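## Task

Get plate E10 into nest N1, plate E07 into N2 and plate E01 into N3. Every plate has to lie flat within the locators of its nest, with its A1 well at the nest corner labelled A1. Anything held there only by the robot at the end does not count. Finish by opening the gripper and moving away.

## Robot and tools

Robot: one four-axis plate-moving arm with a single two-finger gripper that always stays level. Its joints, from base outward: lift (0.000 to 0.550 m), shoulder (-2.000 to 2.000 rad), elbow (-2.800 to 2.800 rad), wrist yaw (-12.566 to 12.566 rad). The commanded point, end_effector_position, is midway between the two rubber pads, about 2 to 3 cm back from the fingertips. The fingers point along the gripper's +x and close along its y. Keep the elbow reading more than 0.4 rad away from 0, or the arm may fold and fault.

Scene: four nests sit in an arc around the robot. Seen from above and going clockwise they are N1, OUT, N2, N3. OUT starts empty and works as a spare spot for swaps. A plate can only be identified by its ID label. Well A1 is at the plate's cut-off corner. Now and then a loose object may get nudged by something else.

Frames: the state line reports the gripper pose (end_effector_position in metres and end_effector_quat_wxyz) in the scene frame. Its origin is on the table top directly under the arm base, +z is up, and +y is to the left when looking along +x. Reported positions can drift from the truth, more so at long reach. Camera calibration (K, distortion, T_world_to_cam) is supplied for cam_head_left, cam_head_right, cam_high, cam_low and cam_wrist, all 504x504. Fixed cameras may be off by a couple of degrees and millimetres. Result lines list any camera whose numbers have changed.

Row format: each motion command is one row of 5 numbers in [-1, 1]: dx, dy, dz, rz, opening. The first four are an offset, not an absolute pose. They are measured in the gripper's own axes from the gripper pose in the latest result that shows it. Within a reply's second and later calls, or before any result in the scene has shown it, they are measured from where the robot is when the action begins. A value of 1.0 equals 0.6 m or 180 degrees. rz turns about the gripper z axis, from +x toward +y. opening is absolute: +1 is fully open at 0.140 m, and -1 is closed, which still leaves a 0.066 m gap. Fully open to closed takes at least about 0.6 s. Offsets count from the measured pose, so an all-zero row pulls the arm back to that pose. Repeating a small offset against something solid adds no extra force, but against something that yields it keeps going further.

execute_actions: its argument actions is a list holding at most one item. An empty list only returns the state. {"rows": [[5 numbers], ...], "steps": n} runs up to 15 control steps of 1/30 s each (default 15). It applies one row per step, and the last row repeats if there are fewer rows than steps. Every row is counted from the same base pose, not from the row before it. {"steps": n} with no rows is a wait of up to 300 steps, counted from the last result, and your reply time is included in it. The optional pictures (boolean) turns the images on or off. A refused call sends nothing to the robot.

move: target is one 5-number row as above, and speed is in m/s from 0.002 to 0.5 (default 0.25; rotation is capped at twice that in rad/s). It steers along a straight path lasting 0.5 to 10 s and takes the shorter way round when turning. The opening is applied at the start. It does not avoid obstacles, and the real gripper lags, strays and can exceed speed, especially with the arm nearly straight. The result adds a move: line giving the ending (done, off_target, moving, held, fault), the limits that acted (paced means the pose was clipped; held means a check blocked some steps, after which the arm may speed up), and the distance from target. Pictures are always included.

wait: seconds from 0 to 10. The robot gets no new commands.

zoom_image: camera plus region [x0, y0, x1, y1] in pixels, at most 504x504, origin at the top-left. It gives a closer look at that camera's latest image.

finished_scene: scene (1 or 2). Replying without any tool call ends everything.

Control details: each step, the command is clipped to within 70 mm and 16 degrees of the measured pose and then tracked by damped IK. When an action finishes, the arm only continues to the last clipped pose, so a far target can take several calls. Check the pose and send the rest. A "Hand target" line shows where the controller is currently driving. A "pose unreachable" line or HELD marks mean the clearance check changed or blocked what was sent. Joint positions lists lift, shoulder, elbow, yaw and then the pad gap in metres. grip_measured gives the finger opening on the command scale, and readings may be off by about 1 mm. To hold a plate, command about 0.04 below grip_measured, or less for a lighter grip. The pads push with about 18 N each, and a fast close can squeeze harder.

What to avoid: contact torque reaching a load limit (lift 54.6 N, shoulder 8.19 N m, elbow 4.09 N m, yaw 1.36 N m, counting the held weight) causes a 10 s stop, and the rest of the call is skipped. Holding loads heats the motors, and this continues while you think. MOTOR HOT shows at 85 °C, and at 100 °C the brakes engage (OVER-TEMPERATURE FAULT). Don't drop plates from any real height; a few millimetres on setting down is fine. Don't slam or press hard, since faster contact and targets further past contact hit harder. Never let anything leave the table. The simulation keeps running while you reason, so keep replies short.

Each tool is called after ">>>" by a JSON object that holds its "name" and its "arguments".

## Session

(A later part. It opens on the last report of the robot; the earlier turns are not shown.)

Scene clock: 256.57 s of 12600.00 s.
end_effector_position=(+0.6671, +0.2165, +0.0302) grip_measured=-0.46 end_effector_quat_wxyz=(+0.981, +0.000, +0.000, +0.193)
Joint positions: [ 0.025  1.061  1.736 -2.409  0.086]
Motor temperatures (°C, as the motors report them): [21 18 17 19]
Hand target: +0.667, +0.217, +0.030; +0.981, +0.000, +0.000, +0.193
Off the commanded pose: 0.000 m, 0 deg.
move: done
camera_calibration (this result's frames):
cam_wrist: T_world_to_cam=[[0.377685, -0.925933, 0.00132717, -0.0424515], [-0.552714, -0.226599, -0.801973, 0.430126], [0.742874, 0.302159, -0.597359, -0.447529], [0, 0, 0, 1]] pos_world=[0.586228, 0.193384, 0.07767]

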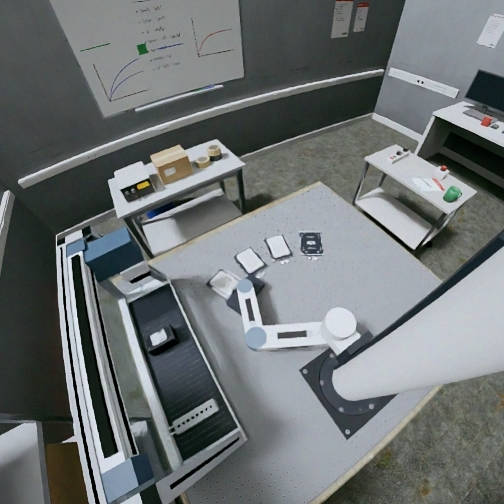

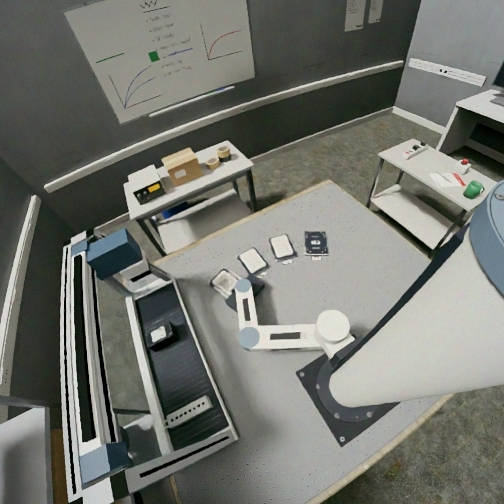

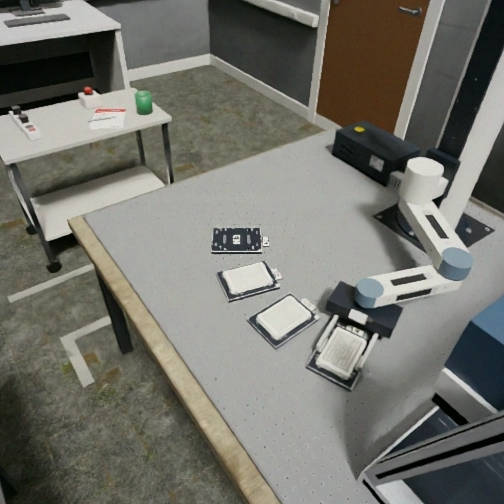

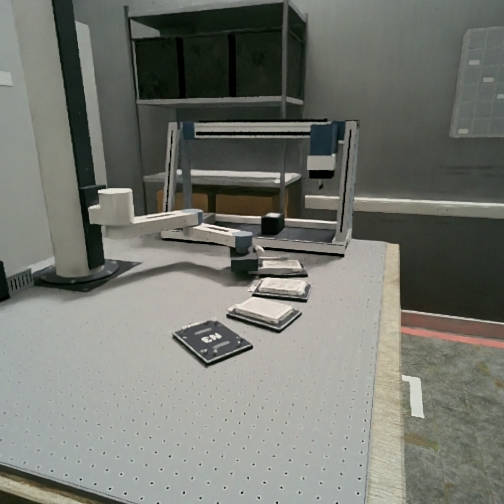

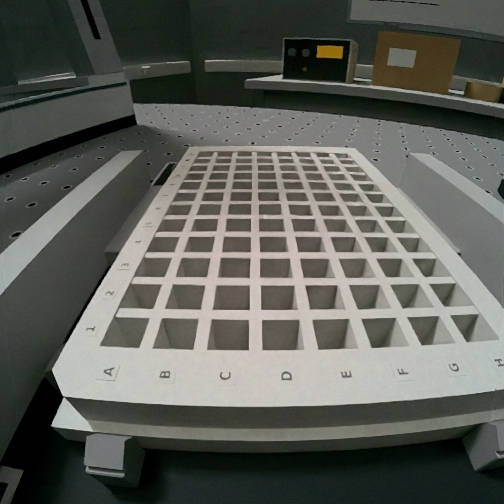

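>>> {"name": "move", "arguments": {"target": [0,0,0,0,0]}}

>>> {"name": "move", "arguments": {"target": [0,0,0.07,0,0]}}

>>> {"name": "move", "arguments": {"target": [-0.1525,-0.5772,0,-0.2047,0], "speed": 0.4}}

>>> {"name": "move", "arguments": {"target": [0,0,-0.07,0,-0.3], "speed": 0.12}}

>>> {"name": "execute_actions", "arguments": {"actions": [{"rows":[[0,0,0,0,-0.38],[0,0,0,0,-0.38],[0,0,0,0,-0.38],[0,0,0,0,-0.44],[0,0,0,0,-0.44],[0,0,0,0,-0.44],[0,0,0,0,-0.51]],"steps":15}]}}

Scene clock: 265.03 s of 12600.00 s.
end_effector_position=(+0.6671, +0.2165, +0.0302) grip_measured=+0.00 end_effector_quat_wxyz=(+0.981, +0.000, +0.000, +0.193)
Joint positions: [ 0.025  1.061  1.736 -2.409  0.103]
Motor temperatures (°C, as the motors report them): [21 18 17 19]
Hand target: +0.667, +0.217, +0.030; +0.981, +0.000, +0.000, +0.193
Off the commanded pose: 0.000 m, 0 deg.
After step 90, 4.77 s passed at rest.
move: done
camera_calibration (this result's frames):
cam_wrist: T_world_to_cam=[[0.377678, -0.925936, 0.00132717, -0.0424475], [-0.552715, -0.226595, -0.801973, 0.430127], [0.742876, 0.302154, -0.597359, -0.447529], [0, 0, 0, 1]] pos_world=[0.586228, 0.193384, 0.0776706]

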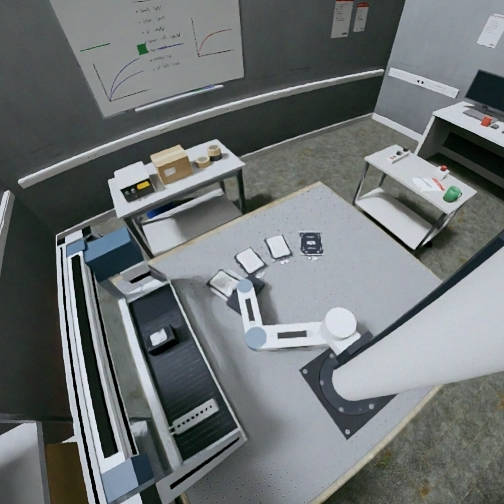

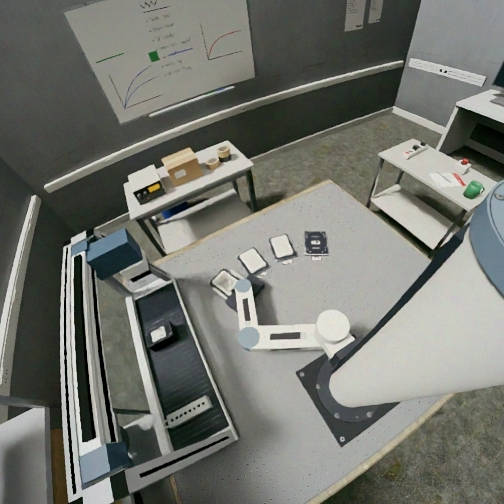

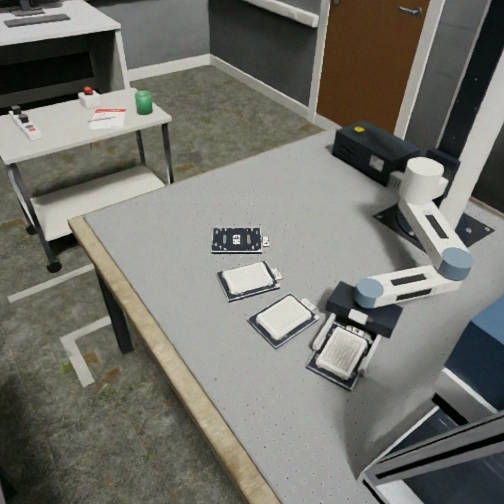

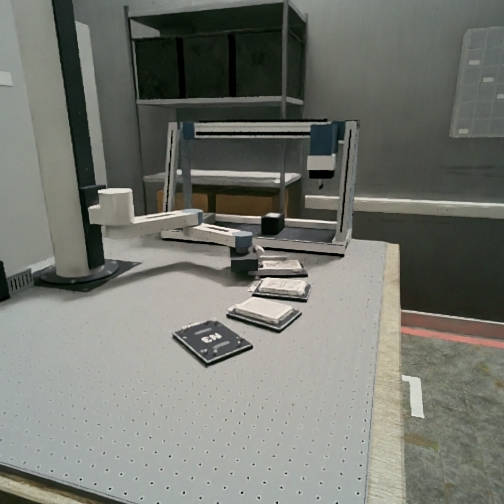

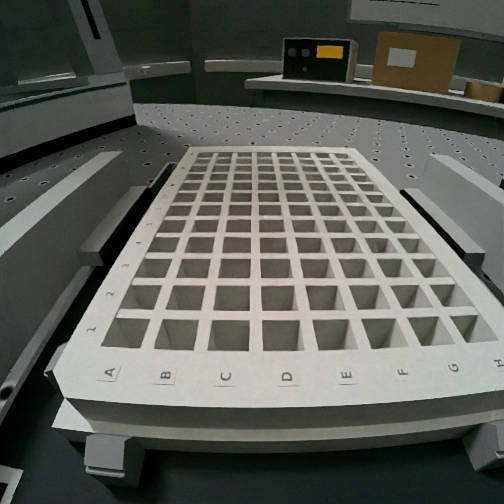

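Scene clock: 265.73 s of 12600.00 s.
end_effector_position=(+0.6671, +0.2165, +0.0722) grip_measured=+0.00 end_effector_quat_wxyz=(+0.981, +0.000, +0.000, +0.193)
Joint positions: [ 0.067  1.061  1.736 -2.409  0.103]
Motor temperatures (°C, as the motors report them): [21 18 17 19]
Hand target: +0.667, +0.217, +0.072; +0.981, +0.000, +0.000, +0.193
Off the commanded pose: 0.000 m, 0 deg.
move: done
camera_calibration (this result's frames):
cam_wrist: T_world_to_cam=[[0.377704, -0.925926, 0.00132717, -0.0425139], [-0.552709, -0.226611, -0.801973, 0.463844], [0.742868, 0.302175, -0.597359, -0.422418], [0, 0, 0, 1]] pos_world=[0.586229, 0.193391, 0.119711]

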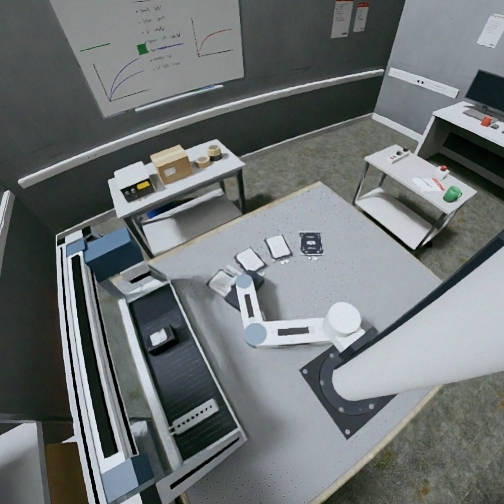

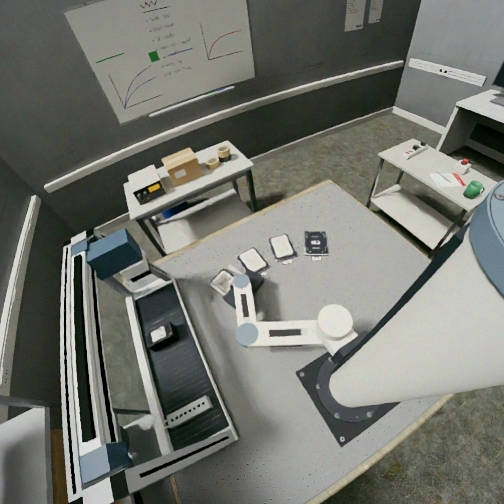

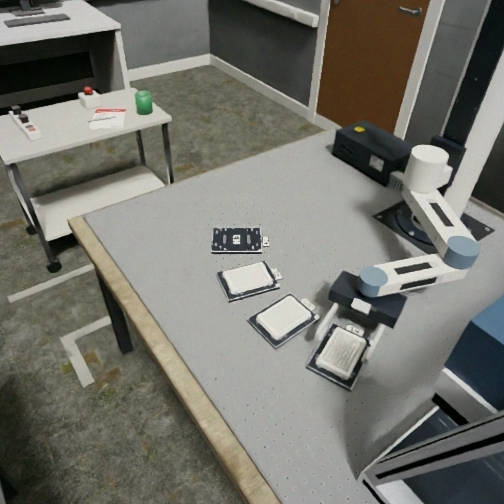

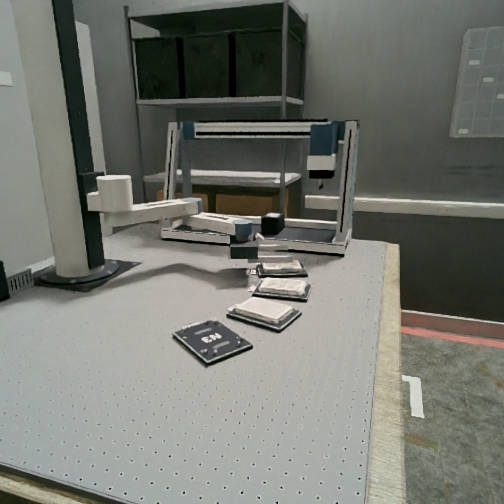

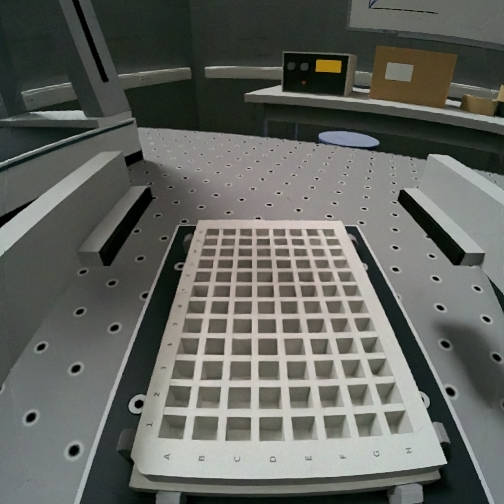

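Scene clock: 267.13 s of 12600.00 s.
end_effector_position=(+0.7135, -0.1387, +0.0722) grip_measured=+0.00 end_effector_quat_wxyz=(+0.992, +0.000, +0.000, -0.127)
Joint positions: [ 0.067  0.336  1.851 -2.441  0.103]
Motor temperatures (°C, as the motors report them): [21 18 17 19]
Hand target: +0.714, -0.139, +0.072; +0.992, +0.000, +0.000, -0.127
Off the commanded pose: 0.000 m, 0 deg.
move: done
camera_calibration (this result's frames):
cam_wrist: T_world_to_cam=[[-0.252983, -0.96747, 0.00132717, 0.0552468], [-0.578197, 0.150092, -0.801973, 0.479437], [0.775685, -0.203653, -0.597359, -0.443132], [0, 0, 0, 1]] pos_world=[0.634916, -0.108755, 0.119713]

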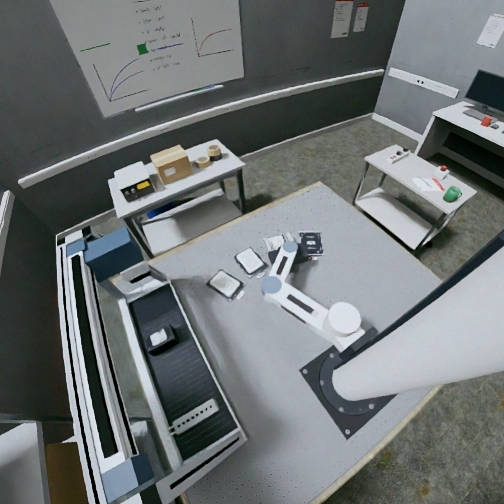

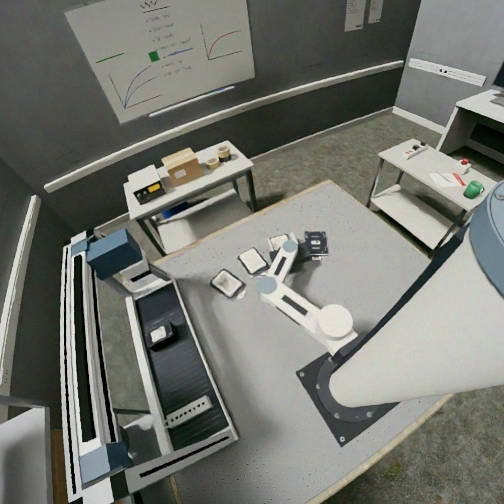

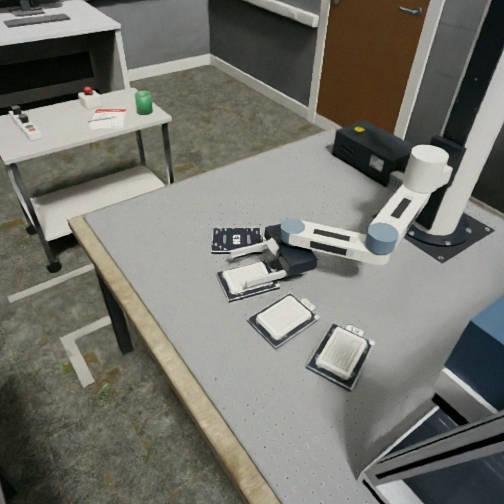

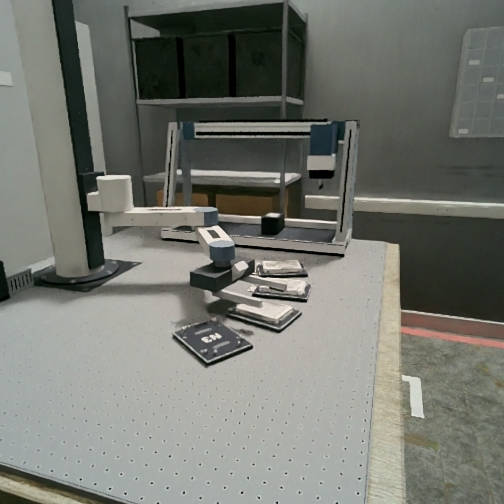

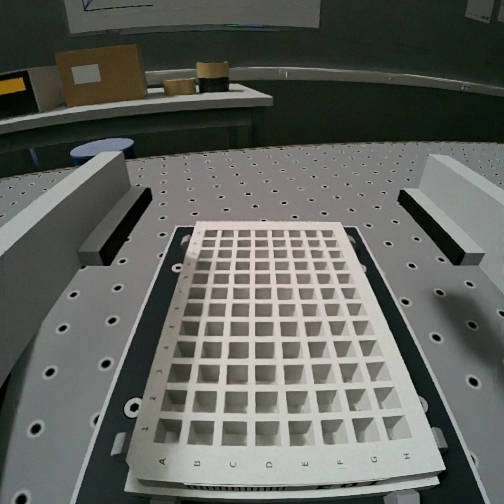

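Scene clock: 267.87 s of 12600.00 s.
end_effector_position=(+0.7135, -0.1388, +0.0302) grip_measured=-0.30 end_effector_quat_wxyz=(+0.992, +0.000, +0.000, -0.127)
Joint positions: [ 0.025  0.336  1.851 -2.441  0.092]
Motor temperatures (°C, as the motors report them): [21 18 17 19]
Hand target: +0.713, -0.139, +0.030; +0.992, +0.000, +0.000, -0.127
Off the commanded pose: 0.000 m, 0 deg.
move: done
camera_calibration (this result's frames):
cam_wrist: T_world_to_cam=[[-0.253033, -0.967457, 0.00132717, 0.0553209], [-0.57819, 0.150122, -0.801973, 0.445717], [0.775675, -0.203693, -0.597359, -0.468239], [0, 0, 0, 1]] pos_world=[0.634908, -0.108768, 0.0776726]

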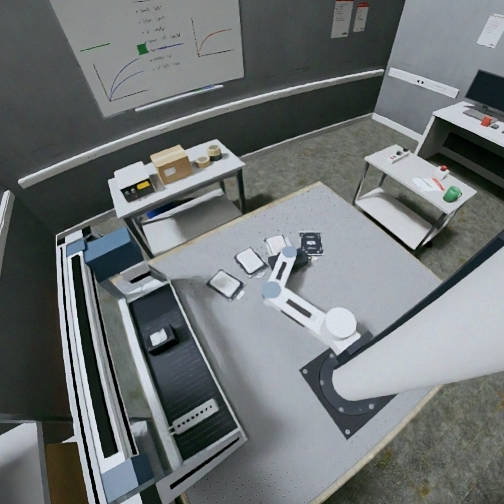

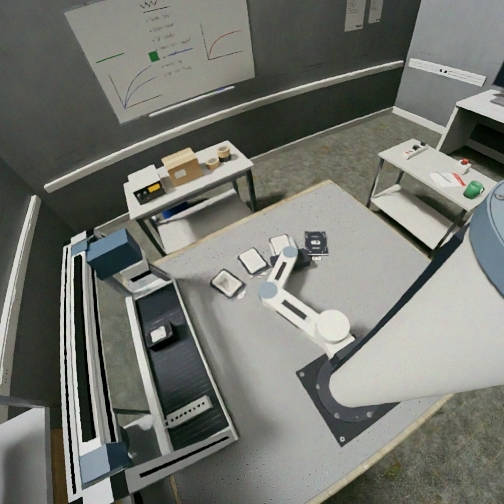

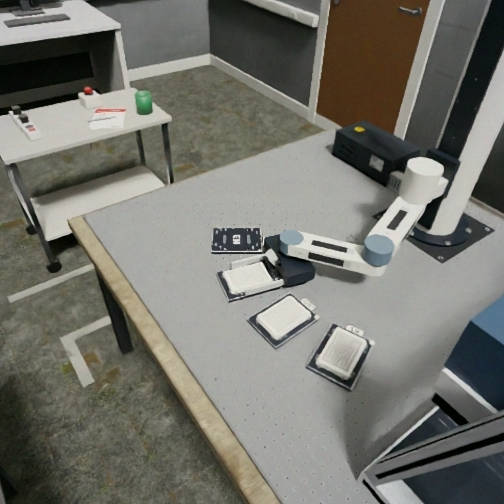

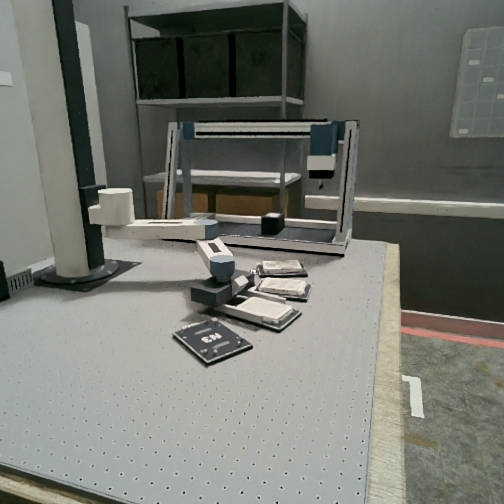

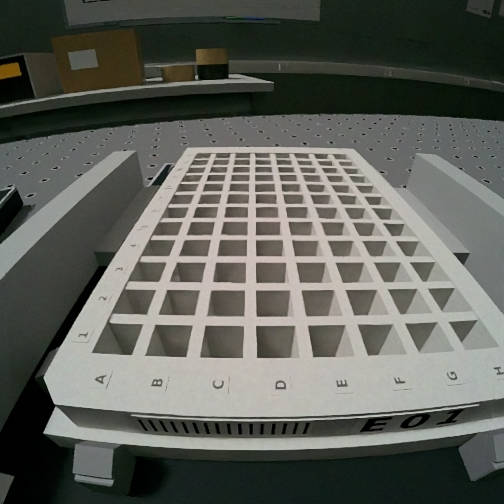

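Scene clock: 268.37 s of 12600.00 s.
end_effector_position=(+0.7137, -0.1382, +0.0302) grip_measured=-0.46 end_effector_quat_wxyz=(+0.992, +0.000, +0.000, -0.126)
Joint positions: [ 0.025  0.337  1.851 -2.44   0.086]
Motor temperatures (°C, as the motors report them): [21 18 17 19]
Hand target: +0.713, -0.139, +0.030; +0.992, +0.000, +0.000, -0.127
Off the commanded pose: 0.001 m, 0 deg.
Steps of this call (steps 1 to 15: all 15 steps of this action). Readings (end_effector_position):
1: (+0.7135, -0.1388, +0.0302)
2: (+0.7135, -0.1388, +0.0302)
4: (+0.7135, -0.1388, +0.0302)
8: (+0.7137, -0.1382, +0.0302)
15: the state above
camera_calibration (this result's frames):
cam_wrist: T_world_to_cam=[[-0.250994, -0.967988, 0.00132717, 0.054385], [-0.578505, 0.148904, -0.801973, 0.445831], [0.776102, -0.202058, -0.597359, -0.468394], [0, 0, 0, 1]] pos_world=[0.635087, -0.108385, 0.0776727]

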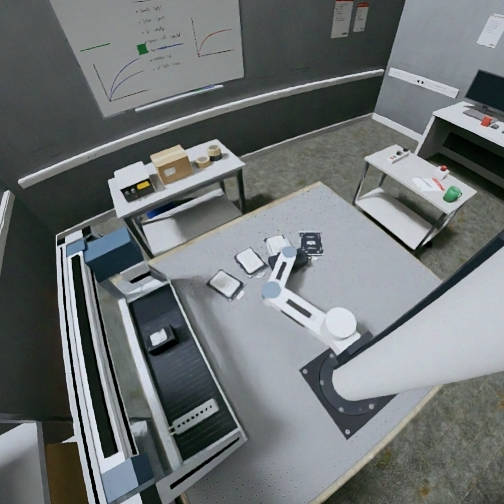

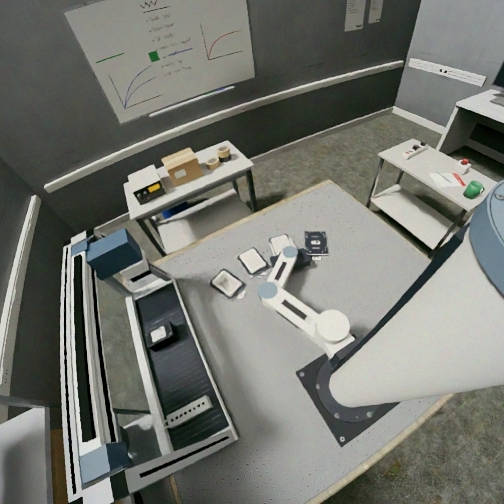

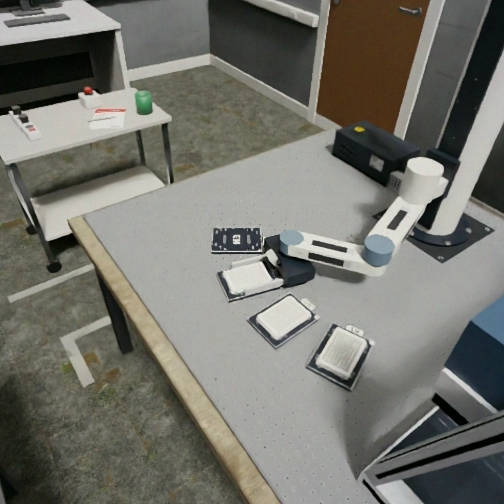

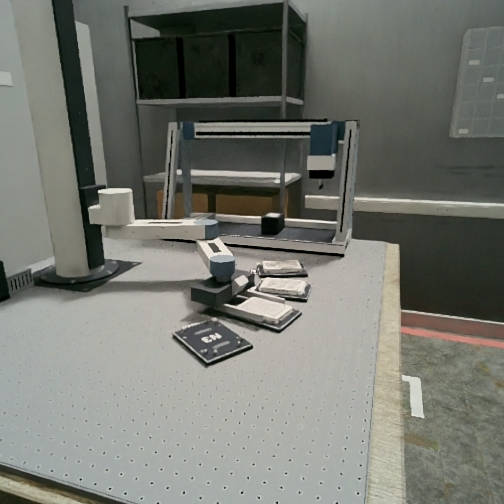

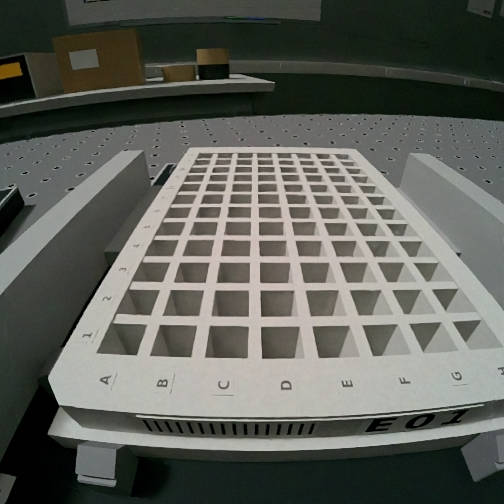

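>>> {"name": "move", "arguments": {"target": [0,0,0.07,0,-0.51], "speed": 0.15}}

>>> {"name": "move", "arguments": {"target": [-0.0525,-0.3085,0,-0.1103,-0.51], "speed": 0.3}}

>>> {"name": "move", "arguments": {"target": [0,0,-0.05,0,-0.51], "speed": 0.1}}

>>> {"name": "move", "arguments": {"target": [0,0,-0.0195,0,-0.51], "speed": 0.02}}

Scene clock: 277.63 s of 12600.00 s.
end_effector_position=(+0.7138, -0.1381, +0.0722) grip_measured=-0.46 end_effector_quat_wxyz=(+0.992, +0.000, +0.000, -0.126)
Joint positions: [ 0.067  0.337  1.851 -2.44   0.086]
Motor temperatures (°C, as the motors report them): [21 18 17 19]
Hand target: +0.714, -0.138, +0.072; +0.992, +0.000, +0.000, -0.126
Off the commanded pose: 0.000 m, 0 deg.
After step 90, 5.53 s passed at rest.
move: done
camera_calibration (this result's frames):
cam_wrist: T_world_to_cam=[[-0.250754, -0.96805, 0.00132717, 0.0542486], [-0.578541, 0.14876, -0.801973, 0.479547], [0.776152, -0.201866, -0.597359, -0.443303], [0, 0, 0, 1]] pos_world=[0.635112, -0.10831, 0.119701]

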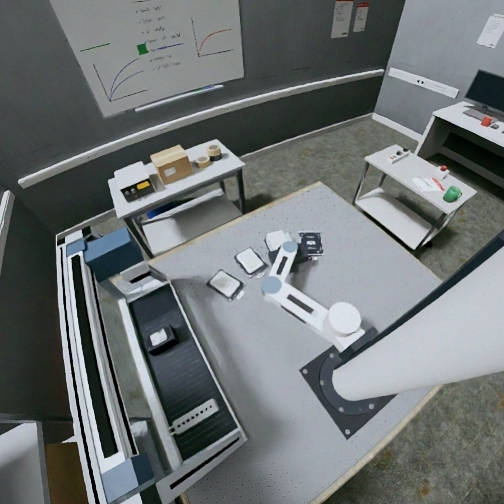

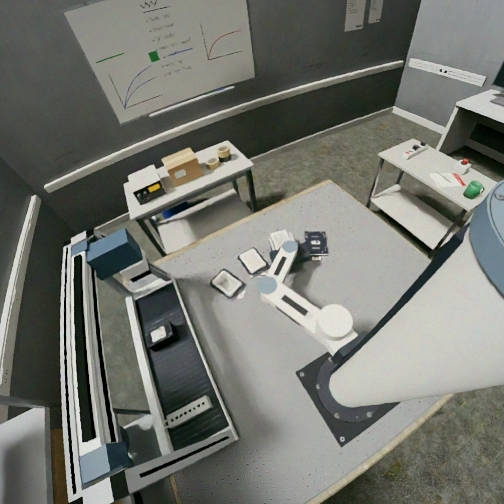

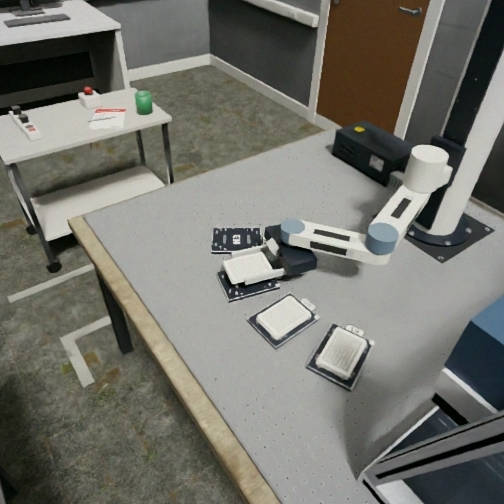

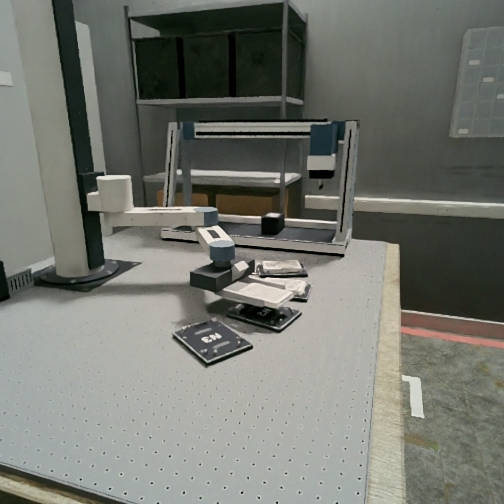

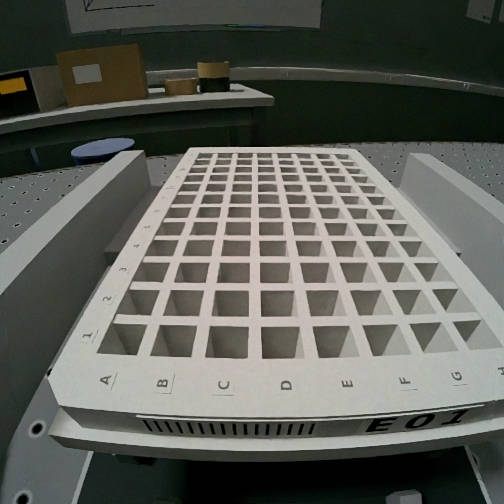

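Scene clock: 278.67 s of 12600.00 s.
end_effector_position=(+0.6369, -0.3096, +0.0722) grip_measured=-0.46 end_effector_quat_wxyz=(+0.956, +0.000, +0.000, -0.295)
Joint positions: [ 0.067 -0.     1.851 -2.449  0.086]
Motor temperatures (°C, as the motors report them): [21 18 17 19]
Hand target: +0.637, -0.309, +0.072; +0.956, +0.000, +0.000, -0.295
Off the commanded pose: 0.000 m, 0 deg.
move: done
camera_calibration (this result's frames):
cam_wrist: T_world_to_cam=[[-0.564847, -0.825195, 0.00132717, 0.113269], [-0.49354, 0.336539, -0.801973, 0.464597], [0.661337, -0.453647, -0.597359, -0.423102], [0, 0, 0, 1]] pos_world=[0.573089, -0.254825, 0.1197]

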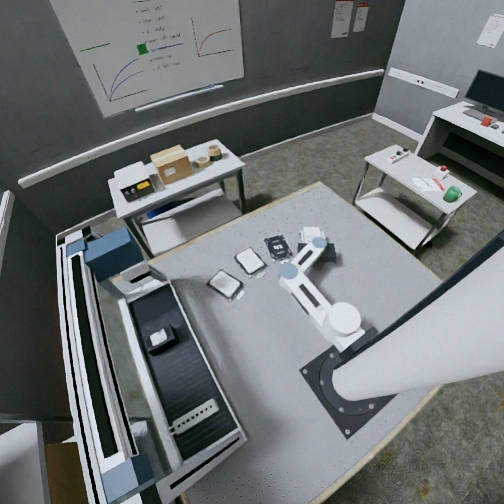

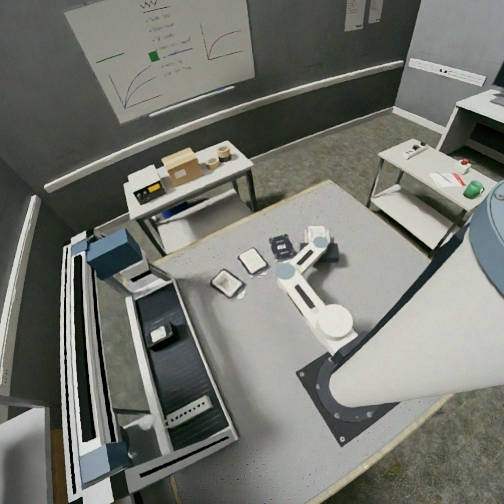

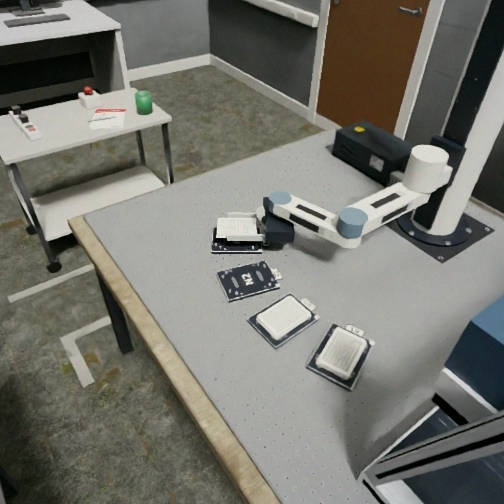

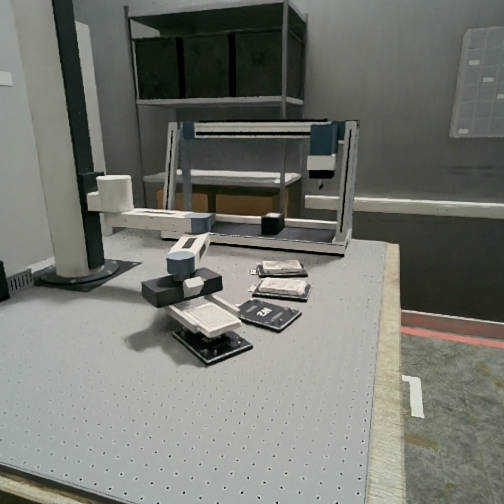

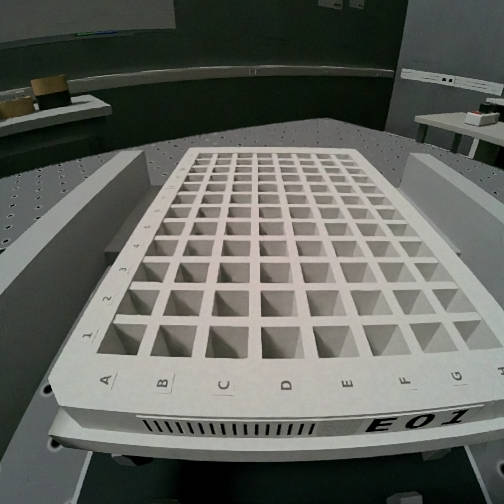

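Scene clock: 279.37 s of 12600.00 s.
end_effector_position=(+0.6369, -0.3096, +0.0422) grip_measured=-0.46 end_effector_quat_wxyz=(+0.956, +0.000, +0.000, -0.295)
Joint positions: [ 0.037 -0.     1.851 -2.449  0.086]
Motor temperatures (°C, as the motors report them): [21 18 17 19]
Hand target: +0.637, -0.310, +0.042; +0.956, +0.000, +0.000, -0.295
Off the commanded pose: 0.000 m, 0 deg.
move: done
camera_calibration (this result's frames):
cam_wrist: T_world_to_cam=[[-0.564876, -0.825175, 0.00132717, 0.113318], [-0.493528, 0.336556, -0.801973, 0.440492], [0.661321, -0.45367, -0.597359, -0.441049], [0, 0, 0, 1]] pos_world=[0.573081, -0.254834, 0.089647]

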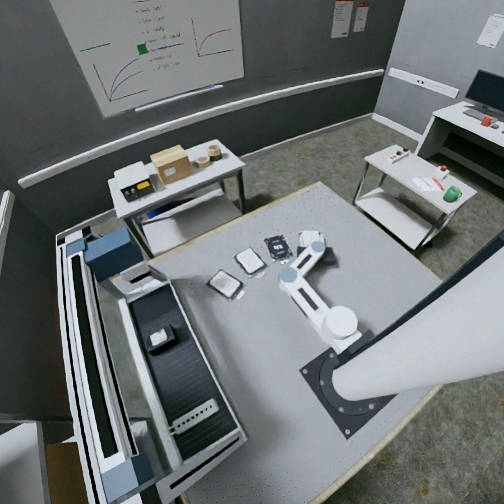

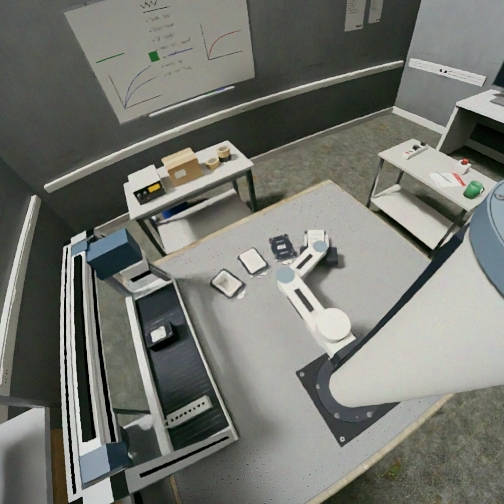

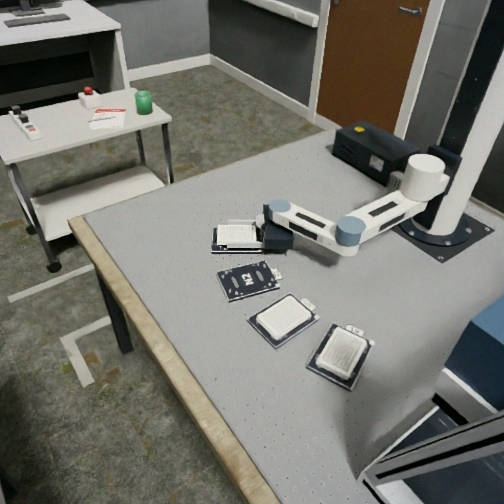

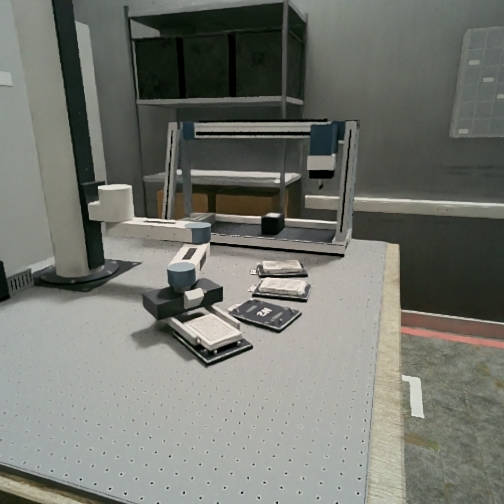

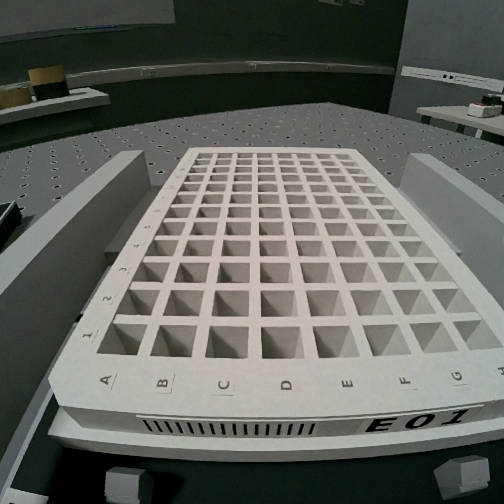

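Scene clock: 280.17 s of 12600.00 s.
end_effector_position=(+0.6369, -0.3096, +0.0304) grip_measured=-0.46 end_effector_quat_wxyz=(+0.956, +0.000, +0.000, -0.295)
Joint positions: [ 0.025 -0.     1.851 -2.449  0.086]
Motor temperatures (°C, as the motors report them): [21 18 17 19]
Hand target: +0.637, -0.310, +0.030; +0.956, +0.000, +0.000, -0.295
Off the commanded pose: 0.000 m, 0 deg.
move: done
camera_calibration (this result's frames):
cam_wrist: T_world_to_cam=[[-0.564757, -0.825256, 0.00132717, 0.113232], [-0.493576, 0.336485, -0.801973, 0.431069], [0.661386, -0.453575, -0.597359, -0.448065], [0, 0, 0, 1]] pos_world=[0.573058, -0.254834, 0.0778998]

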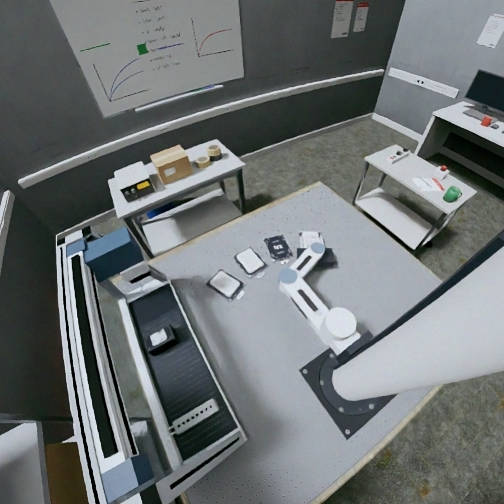

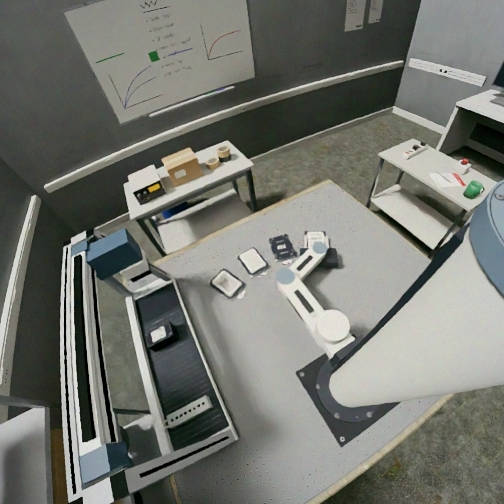

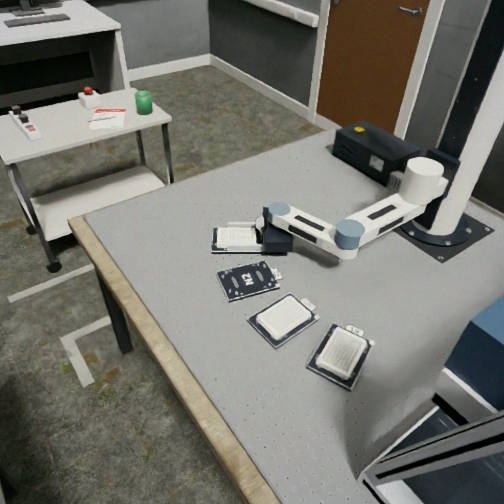

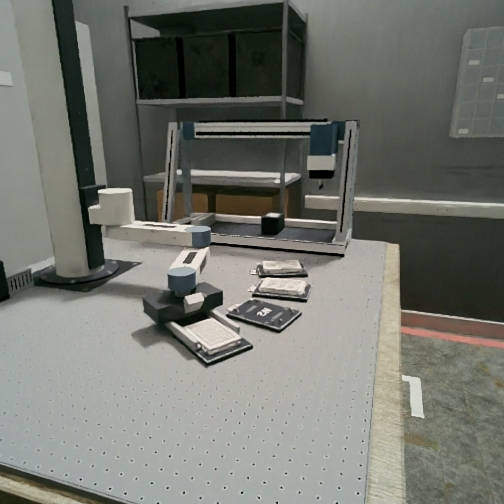

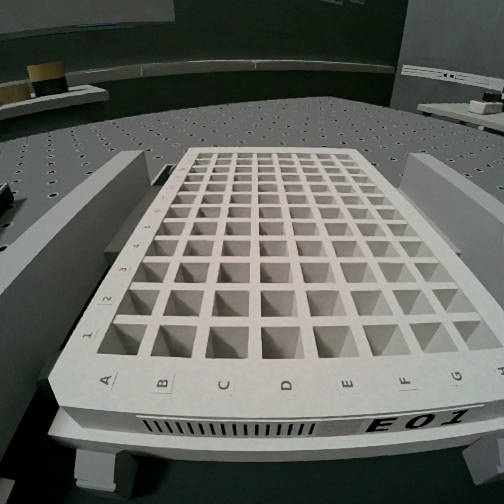

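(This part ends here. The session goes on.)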